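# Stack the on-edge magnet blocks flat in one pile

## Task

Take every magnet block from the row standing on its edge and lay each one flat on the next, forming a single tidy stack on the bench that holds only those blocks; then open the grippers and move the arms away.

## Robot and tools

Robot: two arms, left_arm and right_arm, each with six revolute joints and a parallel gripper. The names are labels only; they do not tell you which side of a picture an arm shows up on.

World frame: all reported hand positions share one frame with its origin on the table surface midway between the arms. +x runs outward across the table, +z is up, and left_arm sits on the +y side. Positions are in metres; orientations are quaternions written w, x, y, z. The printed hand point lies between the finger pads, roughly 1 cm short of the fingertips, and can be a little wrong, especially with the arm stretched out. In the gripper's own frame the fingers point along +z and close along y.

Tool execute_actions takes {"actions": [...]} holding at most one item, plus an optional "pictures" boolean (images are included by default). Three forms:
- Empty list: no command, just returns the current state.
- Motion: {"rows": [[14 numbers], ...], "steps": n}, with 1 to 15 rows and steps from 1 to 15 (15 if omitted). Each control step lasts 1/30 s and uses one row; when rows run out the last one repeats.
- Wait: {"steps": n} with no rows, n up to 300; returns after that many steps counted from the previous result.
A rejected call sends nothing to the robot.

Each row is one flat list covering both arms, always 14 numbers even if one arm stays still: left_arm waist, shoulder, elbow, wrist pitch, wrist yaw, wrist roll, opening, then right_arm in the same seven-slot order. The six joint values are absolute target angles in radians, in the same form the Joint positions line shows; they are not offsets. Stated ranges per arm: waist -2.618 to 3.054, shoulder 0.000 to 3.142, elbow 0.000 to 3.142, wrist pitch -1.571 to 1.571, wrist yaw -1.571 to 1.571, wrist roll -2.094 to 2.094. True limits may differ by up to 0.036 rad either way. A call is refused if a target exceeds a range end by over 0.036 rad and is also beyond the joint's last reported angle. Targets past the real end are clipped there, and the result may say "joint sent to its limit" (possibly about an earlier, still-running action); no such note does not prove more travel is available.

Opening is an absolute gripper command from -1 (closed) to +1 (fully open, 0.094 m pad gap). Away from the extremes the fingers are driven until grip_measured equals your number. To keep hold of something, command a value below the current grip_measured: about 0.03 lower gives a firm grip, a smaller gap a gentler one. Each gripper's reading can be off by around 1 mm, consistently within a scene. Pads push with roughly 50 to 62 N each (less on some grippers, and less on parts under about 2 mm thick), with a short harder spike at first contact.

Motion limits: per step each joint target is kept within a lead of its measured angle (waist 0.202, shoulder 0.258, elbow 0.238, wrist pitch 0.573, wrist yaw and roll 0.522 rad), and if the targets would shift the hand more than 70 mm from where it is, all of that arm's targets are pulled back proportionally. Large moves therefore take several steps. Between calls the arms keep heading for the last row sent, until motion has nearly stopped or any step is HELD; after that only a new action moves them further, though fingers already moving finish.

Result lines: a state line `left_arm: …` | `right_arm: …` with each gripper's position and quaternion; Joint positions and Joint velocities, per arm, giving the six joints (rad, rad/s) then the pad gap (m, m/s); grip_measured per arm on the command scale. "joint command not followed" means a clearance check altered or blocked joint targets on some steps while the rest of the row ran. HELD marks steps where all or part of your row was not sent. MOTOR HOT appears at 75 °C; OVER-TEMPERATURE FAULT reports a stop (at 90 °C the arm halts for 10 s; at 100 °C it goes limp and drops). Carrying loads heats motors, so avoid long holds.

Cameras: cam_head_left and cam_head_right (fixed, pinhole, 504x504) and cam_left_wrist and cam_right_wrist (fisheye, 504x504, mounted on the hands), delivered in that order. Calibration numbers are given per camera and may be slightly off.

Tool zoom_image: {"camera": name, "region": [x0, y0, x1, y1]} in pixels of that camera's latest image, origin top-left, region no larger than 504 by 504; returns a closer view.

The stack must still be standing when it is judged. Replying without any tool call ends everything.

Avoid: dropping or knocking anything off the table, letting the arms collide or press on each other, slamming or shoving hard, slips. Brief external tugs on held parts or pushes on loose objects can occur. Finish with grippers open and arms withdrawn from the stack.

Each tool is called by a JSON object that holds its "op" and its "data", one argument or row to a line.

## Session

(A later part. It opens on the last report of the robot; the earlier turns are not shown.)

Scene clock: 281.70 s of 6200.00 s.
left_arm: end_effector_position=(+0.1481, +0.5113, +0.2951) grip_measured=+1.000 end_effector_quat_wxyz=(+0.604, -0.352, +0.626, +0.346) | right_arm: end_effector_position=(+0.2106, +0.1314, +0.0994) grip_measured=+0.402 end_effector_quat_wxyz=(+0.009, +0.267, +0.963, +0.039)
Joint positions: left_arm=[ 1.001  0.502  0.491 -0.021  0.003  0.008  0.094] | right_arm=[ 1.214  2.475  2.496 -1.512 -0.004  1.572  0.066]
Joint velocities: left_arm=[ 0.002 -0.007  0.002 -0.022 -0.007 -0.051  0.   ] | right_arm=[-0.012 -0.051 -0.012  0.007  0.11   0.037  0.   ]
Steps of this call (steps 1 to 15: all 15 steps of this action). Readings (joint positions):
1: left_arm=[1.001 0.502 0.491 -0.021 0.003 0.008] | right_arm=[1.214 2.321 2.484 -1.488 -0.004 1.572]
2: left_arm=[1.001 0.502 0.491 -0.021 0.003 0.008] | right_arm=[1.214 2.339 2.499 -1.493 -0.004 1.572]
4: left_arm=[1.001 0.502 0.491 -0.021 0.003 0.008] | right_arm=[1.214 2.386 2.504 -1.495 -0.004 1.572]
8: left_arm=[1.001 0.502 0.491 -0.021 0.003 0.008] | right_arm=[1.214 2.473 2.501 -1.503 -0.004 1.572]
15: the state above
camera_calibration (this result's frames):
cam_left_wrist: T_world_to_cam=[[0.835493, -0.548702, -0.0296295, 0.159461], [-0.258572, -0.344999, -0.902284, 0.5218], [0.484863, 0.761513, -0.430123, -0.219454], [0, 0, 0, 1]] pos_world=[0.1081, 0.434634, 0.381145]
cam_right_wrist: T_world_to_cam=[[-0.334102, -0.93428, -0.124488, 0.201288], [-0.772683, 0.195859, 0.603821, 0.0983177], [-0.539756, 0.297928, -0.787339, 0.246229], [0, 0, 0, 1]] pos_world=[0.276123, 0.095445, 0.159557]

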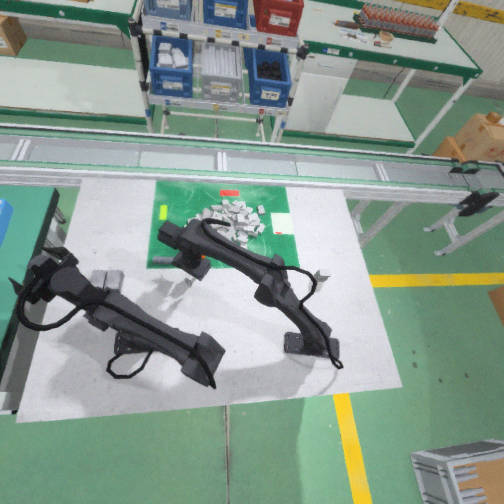

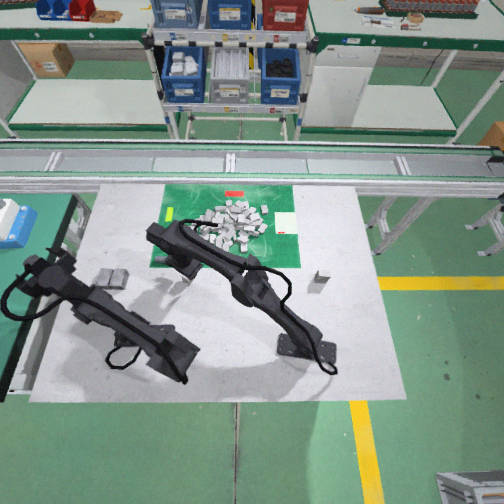

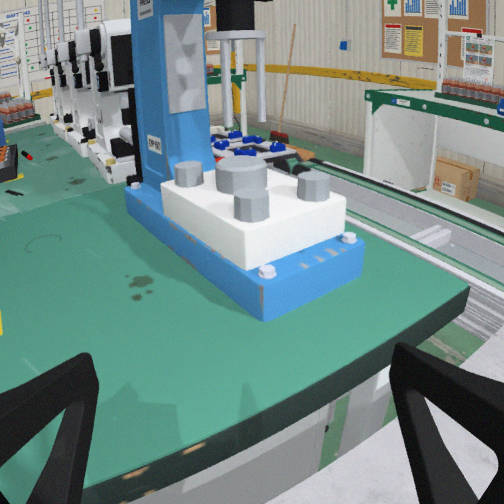

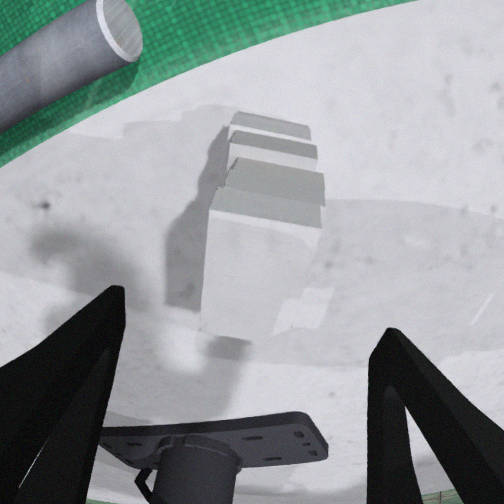

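{"op": "execute_actions", "data": {
  "actions": [
    {"rows":[[1.0,0.5,0.5,0,0,0,1,1.218,2.55,2.5,-1.49,0,1.57,0.4]],"steps":15}
  ],
  "pictures": false
}}

{"op": "execute_actions", "data": {
  "actions": [
    {"rows":[[1.0,0.5,0.5,0,0,0,1,1.218,2.605,2.5,-1.46,0,1.57,0.4]],"steps":15}
  ],
  "pictures": false
}}

{"op": "execute_actions", "data": {
  "actions": [
    {"rows":[[1.0,0.5,0.5,0,0,0,1,1.218,2.605,2.5,-1.46,0,1.57,-0.5]],"steps":15}
  ],
  "pictures": false
}}

{"op": "execute_actions", "data": {
  "actions": [
    {"rows":[[1.0,0.5,0.5,0,0,0,1,1.218,2.605,2.5,-1.46,0,1.57,0.0]],"steps":10}
  ],
  "pictures": false
}}

{"op": "execute_actions", "data": {
  "actions": [
    {"rows":[[1.0,0.5,0.5,0,0,0,1,1.218,2.545,2.5,-1.51,0,1.57,0.0]],"steps":15}
  ],
  "pictures": false
}}

{"op": "execute_actions", "data": {
  "actions": [
    {"rows":[[1.0,0.5,0.5,0,0,0,1,1.218,2.545,2.5,-1.51,0,1.57,-0.5]],"steps":15}
  ],
  "pictures": false
}}

{"op": "execute_actions", "data": {
  "actions": [
    {"rows":[[1.0,0.5,0.5,0,0,0,1,1.218,2.545,2.5,-1.51,0,1.57,0.4]],"steps":12}
  ],
  "pictures": false
}}

{"op": "execute_actions", "data": {
  "actions": [
    {"rows":[[1.0,0.5,0.5,0,0,0,1,1.218,2.44,2.5,-1.53,0,1.57,0.4]],"steps":15}
  ]
}}

Scene clock: 287.47 s of 6200.00 s.
left_arm: end_effector_position=(+0.1481, +0.5113, +0.2951) grip_measured=+1.000 end_effector_quat_wxyz=(+0.604, -0.352, +0.626, +0.346) | right_arm: end_effector_position=(+0.2116, +0.1329, +0.0622) grip_measured=+0.402 end_effector_quat_wxyz=(+0.001, +0.267, +0.964, +0.010)
Joint positions: left_arm=[ 1.001  0.502  0.491 -0.021  0.003  0.008  0.094] | right_arm=[ 1.214  2.554  2.496 -1.493 -0.004  1.572  0.066]
Joint velocities: left_arm=[-0.017 -0.007  0.022  0.007 -0.037 -0.022  0.   ] | right_arm=[-0.007  0.002  0.017  0.007  0.022 -0.022 -0.001]
Steps of this call (steps 1 to 15: the robot went on to your last target; steps 16 to 90: nothing new was sent; then 2.27 s passed at rest; steps 91 to 105: all 15 steps of this action). Readings (joint positions):
91: left_arm=[1.001 0.502 0.491 -0.021 0.003 0.008] | right_arm=[1.214 2.478 2.496 -1.513 -0.004 1.572]
92: left_arm=[1.001 0.502 0.491 -0.021 0.003 0.008] | right_arm=[1.214 2.484 2.496 -1.508 -0.004 1.572]
94: left_arm=[1.001 0.502 0.491 -0.021 0.003 0.008] | right_arm=[1.214 2.506 2.496 -1.501 -0.004 1.572]
98: left_arm=[1.001 0.502 0.491 -0.021 0.003 0.008] | right_arm=[1.214 2.549 2.496 -1.495 -0.004 1.572]
105: the state above

Scene clock: 287.97 s of 6200.00 s.
left_arm: end_effector_position=(+0.1481, +0.5113, +0.2951) grip_measured=+1.000 end_effector_quat_wxyz=(+0.604, -0.352, +0.626, +0.346) | right_arm: end_effector_position=(+0.2138, +0.1366, +0.0404) grip_measured=+0.402 end_effector_quat_wxyz=(-0.001, +0.267, +0.964, +0.002)
Joint positions: left_arm=[ 1.001  0.502  0.491 -0.021  0.003  0.008  0.094] | right_arm=[ 1.214  2.6    2.496 -1.463 -0.004  1.572  0.066]
Joint velocities: left_arm=[ 0.007  0.017 -0.002 -0.022 -0.066 -0.066  0.   ] | right_arm=[ 0.002 -0.002 -0.007 -0.081 -0.037  0.066  0.   ]
Steps of this call (steps 1 to 15: all 15 steps of this action). Readings (joint positions):
1: left_arm=[1.001 0.502 0.491 -0.021 0.003 0.008] | right_arm=[1.214 2.557 2.496 -1.491 -0.004 1.572]
2: left_arm=[1.001 0.502 0.491 -0.021 0.003 0.008] | right_arm=[1.214 2.560 2.496 -1.485 -0.004 1.572]
4: left_arm=[1.001 0.502 0.491 -0.021 0.003 0.008] | right_arm=[1.214 2.571 2.496 -1.475 -0.004 1.572]
8: left_arm=[1.001 0.502 0.491 -0.021 0.003 0.008] | right_arm=[1.214 2.596 2.496 -1.467 -0.004 1.572]
15: the state above

Scene clock: 288.47 s of 6200.00 s.
left_arm: end_effector_position=(+0.1481, +0.5113, +0.2951) grip_measured=+1.000 end_effector_quat_wxyz=(+0.604, -0.352, +0.626, +0.346) | right_arm: end_effector_position=(+0.2140, +0.1371, +0.0404) grip_measured=-0.447 end_effector_quat_wxyz=(-0.001, +0.267, +0.964, +0.003)
Joint positions: left_arm=[ 1.001  0.502  0.491 -0.021  0.003  0.008  0.094] | right_arm=[ 1.214  2.6    2.496 -1.461 -0.004  1.572  0.026]
Joint velocities: left_arm=[ 0.002 -0.002 -0.002  0.037  0.051 -0.007  0.   ] | right_arm=[ 0.002 -0.002 -0.007 -0.037  0.051 -0.051 -0.001]
Steps of this call (steps 1 to 15: all 15 steps of this action). Readings (joint positions):
1: left_arm=[1.001 0.502 0.491 -0.021 0.003 0.008] | right_arm=[1.214 2.600 2.496 -1.463 -0.004 1.572]
2: left_arm=[1.001 0.502 0.491 -0.021 0.003 0.008] | right_arm=[1.214 2.600 2.496 -1.463 -0.004 1.572]
4: left_arm=[1.001 0.502 0.491 -0.021 0.003 0.008] | right_arm=[1.214 2.600 2.496 -1.462 -0.004 1.572]
8: left_arm=[1.001 0.502 0.491 -0.021 0.003 0.008] | right_arm=[1.214 2.600 2.496 -1.461 -0.004 1.572]
15: the state above

Scene clock: 288.80 s of 6200.00 s.
left_arm: end_effector_position=(+0.1481, +0.5113, +0.2951) grip_measured=+1.000 end_effector_quat_wxyz=(+0.604, -0.352, +0.626, +0.346) | right_arm: end_effector_position=(+0.2140, +0.1371, +0.0404) grip_measured=-0.002 end_effector_quat_wxyz=(-0.001, +0.267, +0.964, +0.003)
Joint positions: left_arm=[ 1.001  0.502  0.491 -0.021  0.003  0.008  0.094] | right_arm=[ 1.214  2.6    2.496 -1.461 -0.004  1.572  0.047]
Joint velocities: left_arm=[ 0.002  0.027  0.007 -0.037  0.007  0.022  0.   ] | right_arm=[ 0.002 -0.012 -0.002 -0.11  -0.051 -0.007 -0.001]
Steps of this call (steps 1 to 10: all 10 steps of this action). Readings (joint positions):
1: left_arm=[1.001 0.502 0.491 -0.021 0.003 0.008] | right_arm=[1.214 2.600 2.496 -1.461 -0.004 1.572]
2: left_arm=[1.001 0.502 0.491 -0.021 0.003 0.008] | right_arm=[1.214 2.600 2.496 -1.461 -0.004 1.572]
4: left_arm=[1.001 0.502 0.491 -0.021 0.003 0.008] | right_arm=[1.214 2.600 2.496 -1.461 -0.004 1.572]
8: left_arm=[1.001 0.502 0.491 -0.021 0.003 0.008] | right_arm=[1.214 2.600 2.496 -1.461 -0.004 1.572]
10: the state above

Scene clock: 289.30 s of 6200.00 s.
left_arm: end_effector_position=(+0.1481, +0.5113, +0.2951) grip_measured=+1.000 end_effector_quat_wxyz=(+0.604, -0.352, +0.626, +0.346) | right_arm: end_effector_position=(+0.2116, +0.1332, +0.0642) grip_measured=-0.002 end_effector_quat_wxyz=(+0.001, +0.267, +0.964, +0.012)
Joint positions: left_arm=[ 1.001  0.502  0.491 -0.021  0.003  0.008  0.094] | right_arm=[ 1.214  2.55   2.496 -1.493 -0.004  1.572  0.047]
Joint velocities: left_arm=[-0.022 -0.002 -0.012  0.066 -0.007 -0.022  0.   ] | right_arm=[ 0.007  0.012 -0.002  0.007 -0.037 -0.022 -0.   ]
Steps of this call (steps 1 to 15: all 15 steps of this action). Readings (joint positions):
1: left_arm=[1.001 0.502 0.491 -0.021 0.003 0.008] | right_arm=[1.214 2.597 2.496 -1.462 -0.004 1.572]
2: left_arm=[1.001 0.502 0.491 -0.021 0.003 0.008] | right_arm=[1.214 2.594 2.496 -1.469 -0.004 1.572]
4: left_arm=[1.001 0.502 0.491 -0.021 0.003 0.008] | right_arm=[1.214 2.579 2.496 -1.480 -0.004 1.572]
8: left_arm=[1.001 0.502 0.491 -0.021 0.003 0.008] | right_arm=[1.214 2.554 2.496 -1.488 -0.004 1.572]
15: the state above

Scene clock: 289.80 s of 6200.00 s.
left_arm: end_effector_position=(+0.1481, +0.5113, +0.2951) grip_measured=+1.000 end_effector_quat_wxyz=(+0.604, -0.352, +0.626, +0.346) | right_arm: end_effector_position=(+0.2119, +0.1337, +0.0642) grip_measured=-0.447 end_effector_quat_wxyz=(+0.001, +0.267, +0.964, +0.013)
Joint positions: left_arm=[ 1.001  0.502  0.491 -0.021  0.003  0.008  0.094] | right_arm=[ 1.214  2.55   2.496 -1.491 -0.004  1.572  0.026]
Joint velocities: left_arm=[-0.012  0.002 -0.017  0.022 -0.022  0.022  0.   ] | right_arm=[ 0.007 -0.002 -0.002  0.007  0.037  0.037 -0.   ]
Steps of this call (steps 1 to 15: all 15 steps of this action). Readings (joint positions):
1: left_arm=[1.001 0.502 0.491 -0.021 0.003 0.008] | right_arm=[1.214 2.550 2.496 -1.493 -0.004 1.572]
2: left_arm=[1.001 0.502 0.491 -0.021 0.003 0.008] | right_arm=[1.214 2.550 2.496 -1.488 -0.004 1.572]
4: left_arm=[1.001 0.502 0.491 -0.021 0.003 0.008] | right_arm=[1.214 2.550 2.496 -1.491 -0.004 1.572]
8: left_arm=[1.001 0.502 0.491 -0.021 0.003 0.008] | right_arm=[1.214 2.550 2.496 -1.491 -0.004 1.572]
15: the state above

Scene clock: 290.20 s of 6200.00 s.
left_arm: end_effector_position=(+0.1481, +0.5113, +0.2951) grip_measured=+1.000 end_effector_quat_wxyz=(+0.604, -0.352, +0.626, +0.346) | right_arm: end_effector_position=(+0.2115, +0.1330, +0.0642) grip_measured=+0.398 end_effector_quat_wxyz=(+0.001, +0.267, +0.964, +0.012)
Joint positions: left_arm=[ 1.001  0.502  0.491 -0.021  0.003  0.008  0.094] | right_arm=[ 1.214  2.55   2.496 -1.494 -0.004  1.572  0.066]
Joint velocities: left_arm=[ 0.002  0.012  0.007 -0.022  0.051  0.037  0.   ] | right_arm=[ 0.022 -0.007 -0.017 -0.007  0.022  0.095 -0.001]
Steps of this call (steps 1 to 12: all 12 steps of this action). Readings (joint positions):
1: left_arm=[1.001 0.502 0.491 -0.021 0.003 0.008] | right_arm=[1.214 2.550 2.496 -1.491 -0.004 1.572]
2: left_arm=[1.001 0.502 0.491 -0.021 0.003 0.008] | right_arm=[1.214 2.550 2.496 -1.491 -0.004 1.572]
4: left_arm=[1.001 0.502 0.491 -0.021 0.003 0.008] | right_arm=[1.214 2.550 2.496 -1.492 -0.004 1.572]
8: left_arm=[1.001 0.502 0.491 -0.021 0.003 0.008] | right_arm=[1.214 2.550 2.496 -1.493 -0.004 1.572]
12: the state above

Scene clock: 290.70 s of 6200.00 s.
left_arm: end_effector_position=(+0.1481, +0.5113, +0.2951) grip_measured=+1.000 end_effector_quat_wxyz=(+0.604, -0.352, +0.626, +0.346) | right_arm: end_effector_position=(+0.2102, +0.1310, +0.1190) grip_measured=+0.398 end_effector_quat_wxyz=(+0.014, +0.267, +0.962, +0.058)
Joint positions: left_arm=[ 1.001  0.502  0.491 -0.021  0.003  0.008  0.094] | right_arm=[ 1.214  2.43   2.491 -1.512 -0.004  1.572  0.066]
Joint velocities: left_arm=[ 0.007 -0.002  0.002 -0.022  0.037  0.007  0.   ] | right_arm=[-0.012 -0.007  0.002 -0.037 -0.051 -0.037  0.   ]
Steps of this call (steps 1 to 15: all 15 steps of this action). Readings (joint positions):
1: left_arm=[1.001 0.502 0.491 -0.021 0.003 0.008] | right_arm=[1.214 2.542 2.495 -1.494 -0.004 1.572]
2: left_arm=[1.001 0.502 0.491 -0.021 0.003 0.008] | right_arm=[1.214 2.532 2.491 -1.499 -0.004 1.572]
4: left_arm=[1.001 0.502 0.491 -0.021 0.003 0.008] | right_arm=[1.214 2.499 2.491 -1.507 -0.004 1.572]
8: left_arm=[1.001 0.502 0.491 -0.021 0.003 0.008] | right_arm=[1.214 2.436 2.491 -1.509 -0.004 1.572]
15: the state above
camera_calibration (this result's frames):
cam_left_wrist: T_world_to_cam=[[0.835493, -0.548702, -0.0296295, 0.159461], [-0.258572, -0.344999, -0.902284, 0.5218], [0.484863, 0.761513, -0.430123, -0.219454], [0, 0, 0, 1]] pos_world=[0.1081, 0.434634, 0.381145]
cam_right_wrist: T_world_to_cam=[[-0.330865, -0.929537, -0.162757, 0.206498], [-0.784507, 0.175079, 0.594892, 0.092544], [-0.524479, 0.324513, -0.787155, 0.254831], [0, 0, 0, 1]] pos_world=[0.274578, 0.0930492, 0.179147]

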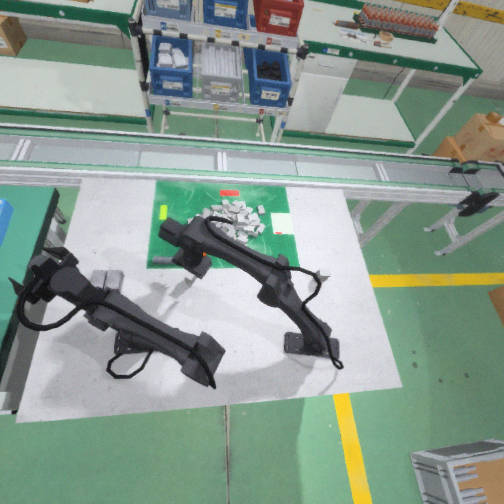

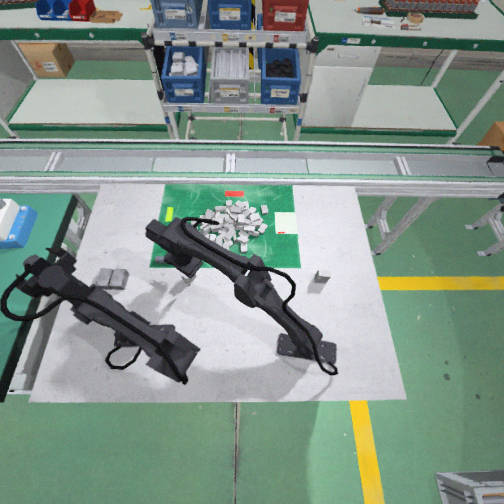

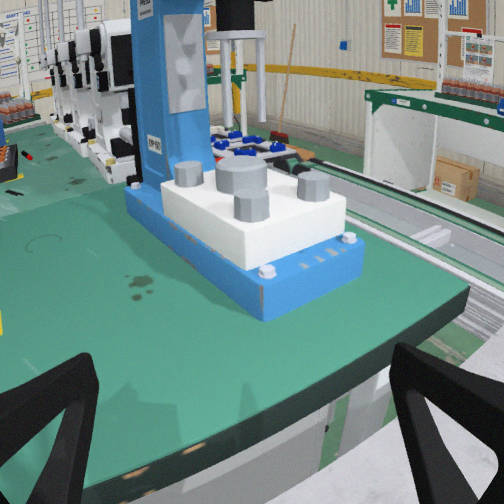

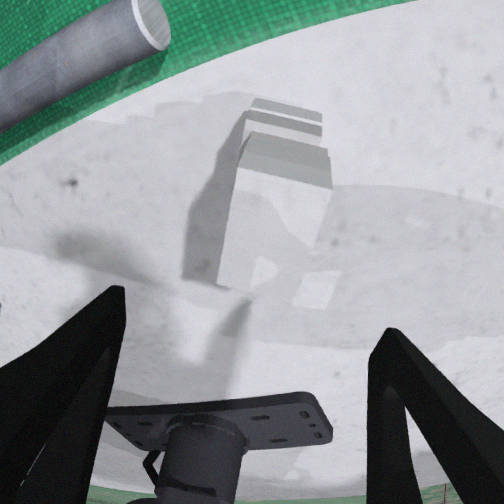

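{"op": "execute_actions", "data": {
  "actions": [
    {"rows":[[1.0,0.5,0.5,0,0,0,1,1.218,2.58,2.5,-1.47,0,1.57,0.2]],"steps":15}
  ],
  "pictures": false
}}

{"op": "execute_actions", "data": {
  "actions": [
    {"rows":[[1.0,0.5,0.5,0,0,0,1,1.218,2.58,2.5,-1.47,0,1.57,-0.5]],"steps":15}
  ],
  "pictures": false
}}

{"op": "execute_actions", "data": {
  "actions": [
    {"rows":[[1.0,0.5,0.5,0,0,0,1,1.218,2.58,2.5,-1.47,0,1.57,0.6]],"steps":12}
  ],
  "pictures": false
}}

{"op": "execute_actions", "data": {
  "actions": [
    {"rows":[[1.0,0.5,0.5,0,0,0,1,1.218,2.44,2.5,-1.5,0,1.57,0.6]],"steps":15}
  ],
  "pictures": false
}}

{"op": "execute_actions", "data": {
  "actions": [
    {"rows":[[1.0,0.5,0.5,0,0,0,1,1.218,2.44,2.5,-1.5,0,0,0.6]],"steps":15}
  ],
  "pictures": false
}}

{"op": "execute_actions", "data": {
  "actions": [
    {"steps":20}
  ],
  "pictures": false
}}

{"op": "execute_actions", "data": {
  "actions": [
    {"rows":[[1.0,0.5,0.5,0,0,0,1,1.218,2.55,2.5,-1.48,0,0,0.6]],"steps":15}
  ],
  "pictures": false
}}

{"op": "execute_actions", "data": {
  "actions": [
    {"rows":[[1.0,0.5,0.5,0,0,0,1,1.218,2.61,2.5,-1.46,0,0,0.6]],"steps":15}
  ],
  "pictures": false
}}

{"op": "execute_actions", "data": {
  "actions": [
    {"rows":[[1.0,0.5,0.5,0,0,0,1,1.218,2.61,2.5,-1.46,0,0,-0.2]],"steps":15}
  ],
  "pictures": false
}}

{"op": "execute_actions", "data": {
  "actions": [
    {"rows":[[1.0,0.5,0.5,0,0,0,1,1.218,2.61,2.5,-1.46,0,0,0.3]],"steps":10}
  ],
  "pictures": false
}}

{"op": "execute_actions", "data": {
  "actions": [
    {"rows":[[1.0,0.5,0.5,0,0,0,1,1.218,2.555,2.5,-1.49,0,0,0.3]],"steps":15}
  ],
  "pictures": false
}}

{"op": "execute_actions", "data": {
  "actions": [
    {"rows":[[1.0,0.5,0.5,0,0,0,1,1.218,2.555,2.5,-1.49,0,0,-0.2]],"steps":15}
  ],
  "pictures": false
}}

{"op": "execute_actions", "data": {
  "actions": [
    {"rows":[[1.0,0.5,0.5,0,0,0,1,1.218,2.555,2.5,-1.49,0,0,0.6]],"steps":12}
  ],
  "pictures": false
}}

{"op": "execute_actions", "data": {
  "actions": [
    {"rows":[[1.0,0.5,0.5,0,0,0,1,1.218,2.35,2.5,-1.5,0,0,0.6]],"steps":15}
  ]
}}

Scene clock: 301.07 s of 6200.00 s.
left_arm: end_effector_position=(+0.1481, +0.5113, +0.2951) grip_measured=+1.000 end_effector_quat_wxyz=(+0.604, -0.352, +0.626, +0.346) | right_arm: end_effector_position=(+0.2128, +0.1353, +0.0431) grip_measured=+0.202 end_effector_quat_wxyz=(-0.002, +0.267, +0.964, +0.001)
Joint positions: left_arm=[ 1.001  0.502  0.491 -0.021  0.003  0.008  0.094] | right_arm=[ 1.214  2.595  2.496 -1.472 -0.004  1.572  0.056]
Joint velocities: left_arm=[-0.017 -0.017 -0.012 -0.051  0.022 -0.066  0.   ] | right_arm=[-0.007 -0.051 -0.017 -0.051  0.022  0.007 -0.001]
Steps of this call (steps 1 to 15: the robot went on to your last target; steps 16 to 90: nothing new was sent; then 6.87 s passed at rest; steps 91 to 105: all 15 steps of this action). Readings (joint positions):
91: left_arm=[1.001 0.502 0.491 -0.021 0.003 0.008] | right_arm=[1.214 2.442 2.495 -1.513 -0.004 1.572]
92: left_arm=[1.001 0.502 0.491 -0.021 0.003 0.008] | right_arm=[1.214 2.458 2.505 -1.506 -0.004 1.572]
94: left_arm=[1.001 0.502 0.491 -0.021 0.003 0.008] | right_arm=[1.214 2.506 2.507 -1.484 -0.004 1.572]
98: left_arm=[1.001 0.502 0.491 -0.021 0.003 0.008] | right_arm=[1.214 2.592 2.502 -1.472 -0.004 1.572]
105: the state above

Scene clock: 301.57 s of 6200.00 s.
left_arm: end_effector_position=(+0.1481, +0.5113, +0.2951) grip_measured=+1.000 end_effector_quat_wxyz=(+0.604, -0.352, +0.626, +0.346) | right_arm: end_effector_position=(+0.2130, +0.1357, +0.0442) grip_measured=-0.447 end_effector_quat_wxyz=(-0.002, +0.267, +0.964, +0.003)
Joint positions: left_arm=[ 1.001  0.502  0.491 -0.021  0.003  0.008  0.094] | right_arm=[ 1.214  2.592  2.496 -1.471 -0.004  1.572  0.026]
Joint velocities: left_arm=[-0.012 -0.002 -0.002 -0.022 -0.037 -0.022  0.   ] | right_arm=[-0.017 -0.012 -0.017 -0.051  0.022 -0.022  0.001]
Steps of this call (steps 1 to 15: all 15 steps of this action). Readings (joint positions):
1: left_arm=[1.001 0.502 0.491 -0.021 0.003 0.008] | right_arm=[1.214 2.593 2.496 -1.472 -0.004 1.572]
2: left_arm=[1.001 0.502 0.491 -0.021 0.003 0.008] | right_arm=[1.214 2.593 2.496 -1.472 -0.004 1.572]
4: left_arm=[1.001 0.502 0.491 -0.021 0.003 0.008] | right_arm=[1.214 2.592 2.496 -1.471 -0.004 1.572]
8: left_arm=[1.001 0.502 0.491 -0.021 0.003 0.008] | right_arm=[1.214 2.592 2.496 -1.471 -0.004 1.572]
15: the state above

Scene clock: 301.97 s of 6200.00 s.
left_arm: end_effector_position=(+0.1481, +0.5113, +0.2951) grip_measured=+1.000 end_effector_quat_wxyz=(+0.604, -0.352, +0.626, +0.346) | right_arm: end_effector_position=(+0.2130, +0.1357, +0.0442) grip_measured=+0.598 end_effector_quat_wxyz=(-0.002, +0.267, +0.964, +0.003)
Joint positions: left_arm=[ 1.001  0.502  0.491 -0.021  0.003  0.008  0.094] | right_arm=[ 1.214  2.592  2.496 -1.471 -0.004  1.572  0.075]
Joint velocities: left_arm=[-0.017  0.002  0.007 -0.051  0.051 -0.037  0.   ] | right_arm=[-0.007  0.007 -0.002 -0.051 -0.007 -0.022  0.   ]
Steps of this call (steps 1 to 12: all 12 steps of this action). Readings (joint positions):
1: left_arm=[1.001 0.502 0.491 -0.021 0.003 0.008] | right_arm=[1.214 2.592 2.496 -1.471 -0.004 1.572]
2: left_arm=[1.001 0.502 0.491 -0.021 0.003 0.008] | right_arm=[1.214 2.592 2.496 -1.471 -0.004 1.572]
4: left_arm=[1.001 0.502 0.491 -0.021 0.003 0.008] | right_arm=[1.214 2.592 2.496 -1.471 -0.004 1.572]
8: left_arm=[1.001 0.502 0.491 -0.021 0.003 0.008] | right_arm=[1.214 2.592 2.496 -1.471 -0.004 1.572]
12: the state above

Scene clock: 302.47 s of 6200.00 s.
left_arm: end_effector_position=(+0.1481, +0.5113, +0.2951) grip_measured=+1.000 end_effector_quat_wxyz=(+0.604, -0.352, +0.626, +0.346) | right_arm: end_effector_position=(+0.2146, +0.1382, +0.1237) grip_measured=+0.598 end_effector_quat_wxyz=(+0.019, +0.266, +0.961, +0.077)
Joint positions: left_arm=[ 1.001  0.502  0.491 -0.021  0.003  0.008  0.094] | right_arm=[ 1.214  2.427  2.499 -1.483 -0.004  1.572  0.075]
Joint velocities: left_arm=[-0.012 -0.012  0.002 -0.022 -0.007 -0.066  0.   ] | right_arm=[-0.007  0.056  0.002  0.022  0.051 -0.007 -0.001]
Steps of this call (steps 1 to 15: all 15 steps of this action). Readings (joint positions):
1: left_arm=[1.001 0.502 0.491 -0.021 0.003 0.008] | right_arm=[1.214 2.582 2.493 -1.470 -0.004 1.572]
2: left_arm=[1.001 0.502 0.491 -0.021 0.003 0.008] | right_arm=[1.214 2.566 2.485 -1.474 -0.004 1.572]
4: left_arm=[1.001 0.502 0.491 -0.021 0.003 0.008] | right_arm=[1.214 2.519 2.483 -1.482 -0.004 1.572]
8: left_arm=[1.001 0.502 0.491 -0.021 0.003 0.008] | right_arm=[1.214 2.431 2.493 -1.483 -0.004 1.572]
15: the state above

Scene clock: 302.97 s of 6200.00 s.
left_arm: end_effector_position=(+0.1481, +0.5113, +0.2951) grip_measured=+1.000 end_effector_quat_wxyz=(+0.604, -0.352, +0.626, +0.346) | right_arm: end_effector_position=(+0.2141, +0.1374, +0.1225) grip_measured=+0.599 end_effector_quat_wxyz=(+0.061, -0.394, +0.916, +0.046)
Joint positions: left_arm=[ 1.001  0.502  0.491 -0.021  0.003  0.008  0.094] | right_arm=[ 1.214  2.429  2.499 -1.487 -0.004  0.219  0.075]
Joint velocities: left_arm=[-0.017  0.002 -0.002 -0.066 -0.007 -0.007  0.   ] | right_arm=[-0.007 -0.022 -0.007 -0.007  0.007 -1.443 -0.001]
Steps of this call (steps 1 to 15: all 15 steps of this action). Readings (joint positions):
1: left_arm=[1.001 0.502 0.491 -0.021 0.003 0.008] | right_arm=[1.214 2.428 2.499 -1.485 -0.004 1.502]
2: left_arm=[1.001 0.502 0.491 -0.021 0.003 0.008] | right_arm=[1.214 2.429 2.499 -1.485 -0.004 1.403]
4: left_arm=[1.001 0.502 0.491 -0.021 0.003 0.008] | right_arm=[1.214 2.429 2.499 -1.486 -0.004 1.208]
8: left_arm=[1.001 0.502 0.491 -0.021 0.003 0.008] | right_arm=[1.214 2.429 2.499 -1.486 -0.004 0.817]
15: the state above

Scene clock: 303.63 s of 6200.00 s.
left_arm: end_effector_position=(+0.1481, +0.5113, +0.2951) grip_measured=+1.000 end_effector_quat_wxyz=(+0.604, -0.352, +0.626, +0.346) | right_arm: end_effector_position=(+0.2139, +0.1370, +0.1224) grip_measured=+0.599 end_effector_quat_wxyz=(+0.064, -0.488, +0.869, +0.039)
Joint positions: left_arm=[ 1.001  0.502  0.491 -0.021  0.003  0.008  0.094] | right_arm=[ 1.214  2.429  2.499 -1.489 -0.004  0.008  0.075]
Joint velocities: left_arm=[-0.012  0.002 -0.007  0.066 -0.037  0.007  0.   ] | right_arm=[ 0.012 -0.007 -0.002  0.066  0.037  0.037 -0.   ]
Steps of this call (steps 1 to 20: the robot went on to your last target). Readings (joint positions):
1: left_arm=[1.001 0.502 0.491 -0.021 0.003 0.008] | right_arm=[1.214 2.429 2.499 -1.488 -0.004 0.176]
2: left_arm=[1.001 0.502 0.491 -0.021 0.003 0.008] | right_arm=[1.214 2.429 2.499 -1.488 -0.004 0.141]
4: left_arm=[1.001 0.502 0.491 -0.021 0.003 0.008] | right_arm=[1.214 2.429 2.499 -1.488 -0.004 0.092]
8: left_arm=[1.001 0.502 0.491 -0.021 0.003 0.008] | right_arm=[1.214 2.429 2.499 -1.489 -0.004 0.040]
20: the state above

Scene clock: 304.13 s of 6200.00 s.
left_arm: end_effector_position=(+0.1481, +0.5113, +0.2951) grip_measured=+1.000 end_effector_quat_wxyz=(+0.604, -0.352, +0.626, +0.346) | right_arm: end_effector_position=(+0.2130, +0.1355, +0.0584) grip_measured=+0.599 end_effector_quat_wxyz=(+0.010, -0.491, +0.871, +0.008)
Joint positions: left_arm=[ 1.001  0.502  0.491 -0.021  0.003  0.008  0.094] | right_arm=[ 1.214  2.564  2.499 -1.481 -0.004  0.005  0.075]
Joint velocities: left_arm=[-0.002 -0.017 -0.002 -0.022 -0.022 -0.081  0.   ] | right_arm=[ 0.017 -0.002  0.002  0.007  0.037  0.037 -0.   ]
Steps of this call (steps 1 to 15: all 15 steps of this action). Readings (joint positions):
1: left_arm=[1.001 0.502 0.491 -0.021 0.003 0.008] | right_arm=[1.214 2.438 2.500 -1.490 -0.004 0.007]
2: left_arm=[1.001 0.502 0.491 -0.021 0.003 0.008] | right_arm=[1.214 2.450 2.505 -1.487 -0.004 0.007]
4: left_arm=[1.001 0.502 0.491 -0.021 0.003 0.008] | right_arm=[1.214 2.488 2.506 -1.482 -0.004 0.006]
8: left_arm=[1.001 0.502 0.491 -0.021 0.003 0.008] | right_arm=[1.214 2.559 2.504 -1.481 -0.004 0.006]
15: the state above

Scene clock: 304.63 s of 6200.00 s.
left_arm: end_effector_position=(+0.1481, +0.5113, +0.2951) grip_measured=+1.000 end_effector_quat_wxyz=(+0.604, -0.352, +0.626, +0.346) | right_arm: end_effector_position=(+0.2129, +0.1355, +0.0389) grip_measured=+0.599 end_effector_quat_wxyz=(-0.003, -0.491, +0.871, +0.001)
Joint positions: left_arm=[ 1.001  0.502  0.491 -0.021  0.003  0.008  0.094] | right_arm=[ 1.214  2.605  2.499 -1.47  -0.004  0.005  0.075]
Joint velocities: left_arm=[-0.002  0.017  0.007 -0.051  0.007 -0.022  0.   ] | right_arm=[-0.002  0.012 -0.002  0.007  0.022  0.037  0.   ]
Steps of this call (steps 1 to 15: all 15 steps of this action). Readings (joint positions):
1: left_arm=[1.001 0.502 0.491 -0.021 0.003 0.008] | right_arm=[1.214 2.566 2.499 -1.480 -0.004 0.005]
2: left_arm=[1.001 0.502 0.491 -0.021 0.003 0.008] | right_arm=[1.214 2.569 2.499 -1.478 -0.004 0.005]
4: left_arm=[1.001 0.502 0.491 -0.021 0.003 0.008] | right_arm=[1.214 2.580 2.499 -1.473 -0.004 0.005]
8: left_arm=[1.001 0.502 0.491 -0.021 0.003 0.008] | right_arm=[1.214 2.602 2.499 -1.471 -0.004 0.005]
15: the state above

Scene clock: 305.13 s of 6200.00 s.
left_arm: end_effector_position=(+0.1481, +0.5113, +0.2951) grip_measured=+1.000 end_effector_quat_wxyz=(+0.604, -0.352, +0.626, +0.346) | right_arm: end_effector_position=(+0.2138, +0.1353, +0.0389) grip_measured=-0.075 end_effector_quat_wxyz=(-0.001, -0.491, +0.871, -0.002)
Joint positions: left_arm=[ 1.001  0.502  0.491 -0.021  0.003  0.008  0.094] | right_arm=[ 1.214  2.605  2.499 -1.469  0.001  0.005  0.043]
Joint velocities: left_arm=[ 0.007 -0.007  0.012 -0.007 -0.095 -0.007  0.   ] | right_arm=[ 0.017  0.017 -0.002 -0.007 -0.051 -0.022  0.001]
Steps of this call (steps 1 to 15: all 15 steps of this action). Readings (joint positions):
1: left_arm=[1.001 0.502 0.491 -0.021 0.003 0.008] | right_arm=[1.214 2.605 2.499 -1.470 -0.004 0.005]
2: left_arm=[1.001 0.502 0.491 -0.021 0.003 0.008] | right_arm=[1.214 2.605 2.499 -1.469 -0.004 0.005]
4: left_arm=[1.001 0.502 0.491 -0.021 0.003 0.008] | right_arm=[1.214 2.605 2.499 -1.469 0.001 0.005]
8: left_arm=[1.001 0.502 0.491 -0.021 0.003 0.008] | right_arm=[1.214 2.605 2.499 -1.469 0.001 0.005]
15: the state above

Scene clock: 305.47 s of 6200.00 s.
left_arm: end_effector_position=(+0.1481, +0.5113, +0.2951) grip_measured=+1.000 end_effector_quat_wxyz=(+0.604, -0.352, +0.626, +0.346) | right_arm: end_effector_position=(+0.2138, +0.1354, +0.0389) grip_measured=+0.298 end_effector_quat_wxyz=(-0.001, -0.491, +0.871, -0.001)
Joint positions: left_arm=[ 1.001  0.502  0.491 -0.021  0.003  0.008  0.094] | right_arm=[ 1.214  2.605  2.499 -1.468  0.001  0.004  0.061]
Joint velocities: left_arm=[-0.017 -0.017  0.002  0.051 -0.022  0.037  0.   ] | right_arm=[-0.017  0.007 -0.007  0.066  0.037  0.022 -0.001]
Steps of this call (steps 1 to 10: all 10 steps of this action). Readings (joint positions):
1: left_arm=[1.001 0.502 0.491 -0.021 0.003 0.008] | right_arm=[1.214 2.605 2.499 -1.469 0.001 0.004]
2: left_arm=[1.001 0.502 0.491 -0.021 0.003 0.008] | right_arm=[1.214 2.605 2.499 -1.468 0.001 0.004]
4: left_arm=[1.001 0.502 0.491 -0.021 0.003 0.008] | right_arm=[1.214 2.605 2.499 -1.468 0.001 0.004]
8: left_arm=[1.001 0.502 0.491 -0.021 0.003 0.008] | right_arm=[1.214 2.605 2.499 -1.468 0.001 0.004]
10: the state above

Scene clock: 305.97 s of 6200.00 s.
left_arm: end_effector_position=(+0.1481, +0.5113, +0.2951) grip_measured=+1.000 end_effector_quat_wxyz=(+0.604, -0.352, +0.626, +0.346) | right_arm: end_effector_position=(+0.2138, +0.1354, +0.0590) grip_measured=+0.298 end_effector_quat_wxyz=(+0.012, -0.491, +0.871, +0.006)
Joint positions: left_arm=[ 1.001  0.502  0.491 -0.021  0.003  0.008  0.094] | right_arm=[ 1.214  2.563  2.499 -1.48   0.001  0.004  0.061]
Joint velocities: left_arm=[-0.012 -0.037 -0.012 -0.051  0.007 -0.022  0.   ] | right_arm=[-0.022  0.007  0.017 -0.022 -0.022  0.007  0.001]
Steps of this call (steps 1 to 15: all 15 steps of this action). Readings (joint positions):
1: left_arm=[1.001 0.502 0.491 -0.021 0.003 0.008] | right_arm=[1.214 2.602 2.499 -1.469 0.001 0.004]
2: left_arm=[1.001 0.502 0.491 -0.021 0.003 0.008] | right_arm=[1.214 2.599 2.499 -1.472 0.001 0.004]
4: left_arm=[1.001 0.502 0.491 -0.021 0.003 0.008] | right_arm=[1.214 2.587 2.499 -1.476 0.001 0.004]
8: left_arm=[1.001 0.502 0.491 -0.021 0.003 0.008] | right_arm=[1.214 2.565 2.499 -1.478 0.001 0.004]
15: the state above

Scene clock: 306.47 s of 6200.00 s.
left_arm: end_effector_position=(+0.1481, +0.5113, +0.2951) grip_measured=+1.000 end_effector_quat_wxyz=(+0.604, -0.352, +0.626, +0.346) | right_arm: end_effector_position=(+0.2137, +0.1353, +0.0590) grip_measured=-0.075 end_effector_quat_wxyz=(+0.012, -0.491, +0.871, +0.006)
Joint positions: left_arm=[ 1.001  0.502  0.491 -0.021  0.003  0.008  0.094] | right_arm=[ 1.214  2.563  2.499 -1.481  0.001  0.004  0.043]
Joint velocities: left_arm=[-0.012 -0.012  0.007  0.022 -0.037  0.095  0.   ] | right_arm=[-0.012  0.002 -0.012 -0.051  0.007  0.051  0.   ]
Steps of this call (steps 1 to 15: all 15 steps of this action). Readings (joint positions):
1: left_arm=[1.001 0.502 0.491 -0.021 0.003 0.008] | right_arm=[1.214 2.563 2.499 -1.480 0.001 0.004]
2: left_arm=[1.001 0.502 0.491 -0.021 0.003 0.008] | right_arm=[1.214 2.563 2.499 -1.480 0.001 0.004]
4: left_arm=[1.001 0.502 0.491 -0.021 0.003 0.008] | right_arm=[1.214 2.563 2.499 -1.480 0.001 0.004]
8: left_arm=[1.001 0.502 0.491 -0.021 0.003 0.008] | right_arm=[1.214 2.563 2.499 -1.480 0.001 0.004]
15: the state above

Scene clock: 306.87 s of 6200.00 s.
left_arm: end_effector_position=(+0.1481, +0.5113, +0.2951) grip_measured=+1.000 end_effector_quat_wxyz=(+0.604, -0.352, +0.626, +0.346) | right_arm: end_effector_position=(+0.2136, +0.1352, +0.0590) grip_measured=+0.598 end_effector_quat_wxyz=(+0.012, -0.491, +0.871, +0.006)
Joint positions: left_arm=[ 1.001  0.502  0.491 -0.021  0.003  0.008  0.094] | right_arm=[ 1.214  2.563  2.499 -1.481  0.001  0.004  0.075]
Joint velocities: left_arm=[-0.007  0.022  0.002 -0.051 -0.022 -0.051  0.   ] | right_arm=[-0.012 -0.017 -0.007 -0.081 -0.066  0.007  0.   ]
Steps of this call (steps 1 to 12: all 12 steps of this action). Readings (joint positions):
1: left_arm=[1.001 0.502 0.491 -0.021 0.003 0.008] | right_arm=[1.214 2.563 2.499 -1.481 0.001 0.004]
2: left_arm=[1.001 0.502 0.491 -0.021 0.003 0.008] | right_arm=[1.214 2.563 2.499 -1.481 0.001 0.004]
4: left_arm=[1.001 0.502 0.491 -0.021 0.003 0.008] | right_arm=[1.214 2.563 2.499 -1.481 0.001 0.004]
8: left_arm=[1.001 0.502 0.491 -0.021 0.003 0.008] | right_arm=[1.214 2.563 2.499 -1.481 0.001 0.004]
12: the state above

Scene clock: 307.37 s of 6200.00 s.
left_arm: end_effector_position=(+0.1481, +0.5113, +0.2951) grip_measured=+1.000 end_effector_quat_wxyz=(+0.604, -0.352, +0.626, +0.346) | right_arm: end_effector_position=(+0.2133, +0.1347, +0.1719) grip_measured=+0.598 end_effector_quat_wxyz=(+0.111, -0.487, +0.864, +0.063)
Joint positions: left_arm=[ 1.001  0.502  0.491 -0.021  0.003  0.008  0.094] | right_arm=[ 1.214  2.328  2.504 -1.49   0.001  0.004  0.075]
Joint velocities: left_arm=[ 0.002 -0.012  0.007 -0.11  -0.037 -0.007  0.   ] | right_arm=[-0.012  0.144 -0.007  0.037 -0.037  0.037  0.   ]
Steps of this call (steps 1 to 15: all 15 steps of this action). Readings (joint positions):
1: left_arm=[1.001 0.502 0.491 -0.021 0.003 0.008] | right_arm=[1.214 2.551 2.495 -1.480 0.001 0.004]
2: left_arm=[1.001 0.502 0.491 -0.021 0.003 0.008] | right_arm=[1.214 2.535 2.486 -1.483 0.001 0.004]
4: left_arm=[1.001 0.502 0.491 -0.021 0.003 0.008] | right_arm=[1.214 2.483 2.482 -1.490 0.001 0.004]
8: left_arm=[1.001 0.502 0.491 -0.021 0.003 0.008] | right_arm=[1.214 2.357 2.490 -1.490 0.001 0.004]
15: the state above
camera_calibration (this result's frames):
cam_left_wrist: T_world_to_cam=[[0.835493, -0.548702, -0.0296295, 0.159461], [-0.258572, -0.344999, -0.902284, 0.5218], [0.484863, 0.761513, -0.430123, -0.219454], [0, 0, 0, 1]] pos_world=[0.1081, 0.434634, 0.381145]
cam_right_wrist: T_world_to_cam=[[0.942161, -0.335122, 0.00500342, -0.160922], [-0.308531, -0.861376, 0.403534, 0.133792], [-0.130924, -0.381738, -0.914951, 0.329983], [0, 0, 0, 1]] pos_world=[0.236096, 0.187283, 0.248734]

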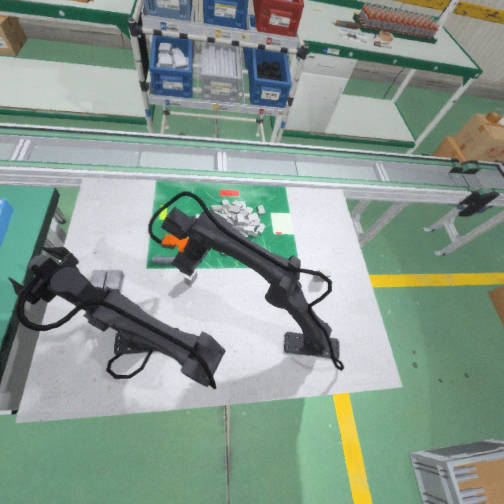

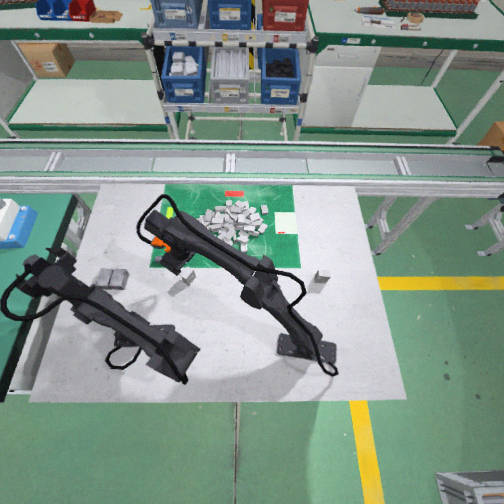

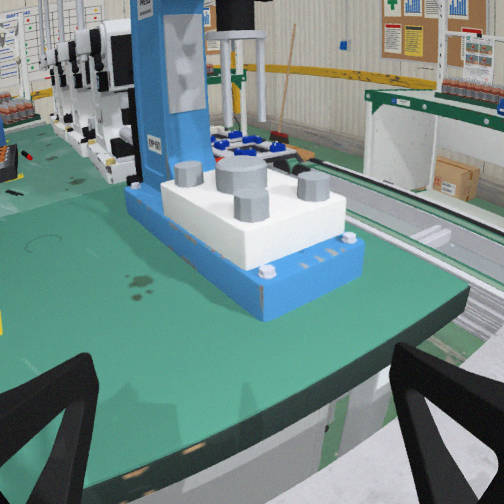

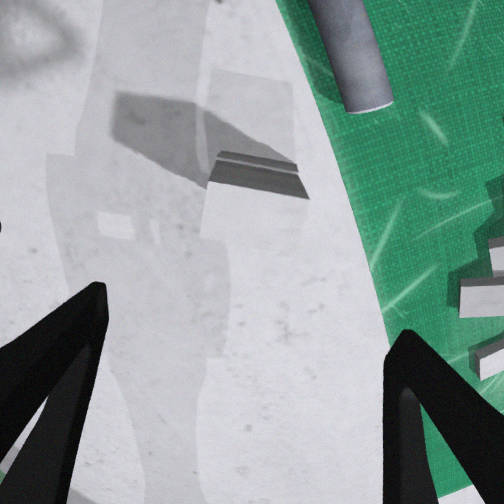

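{"op": "finished_scene", "data": {
  "scene": 2
}}

The scene is finished: the task was done.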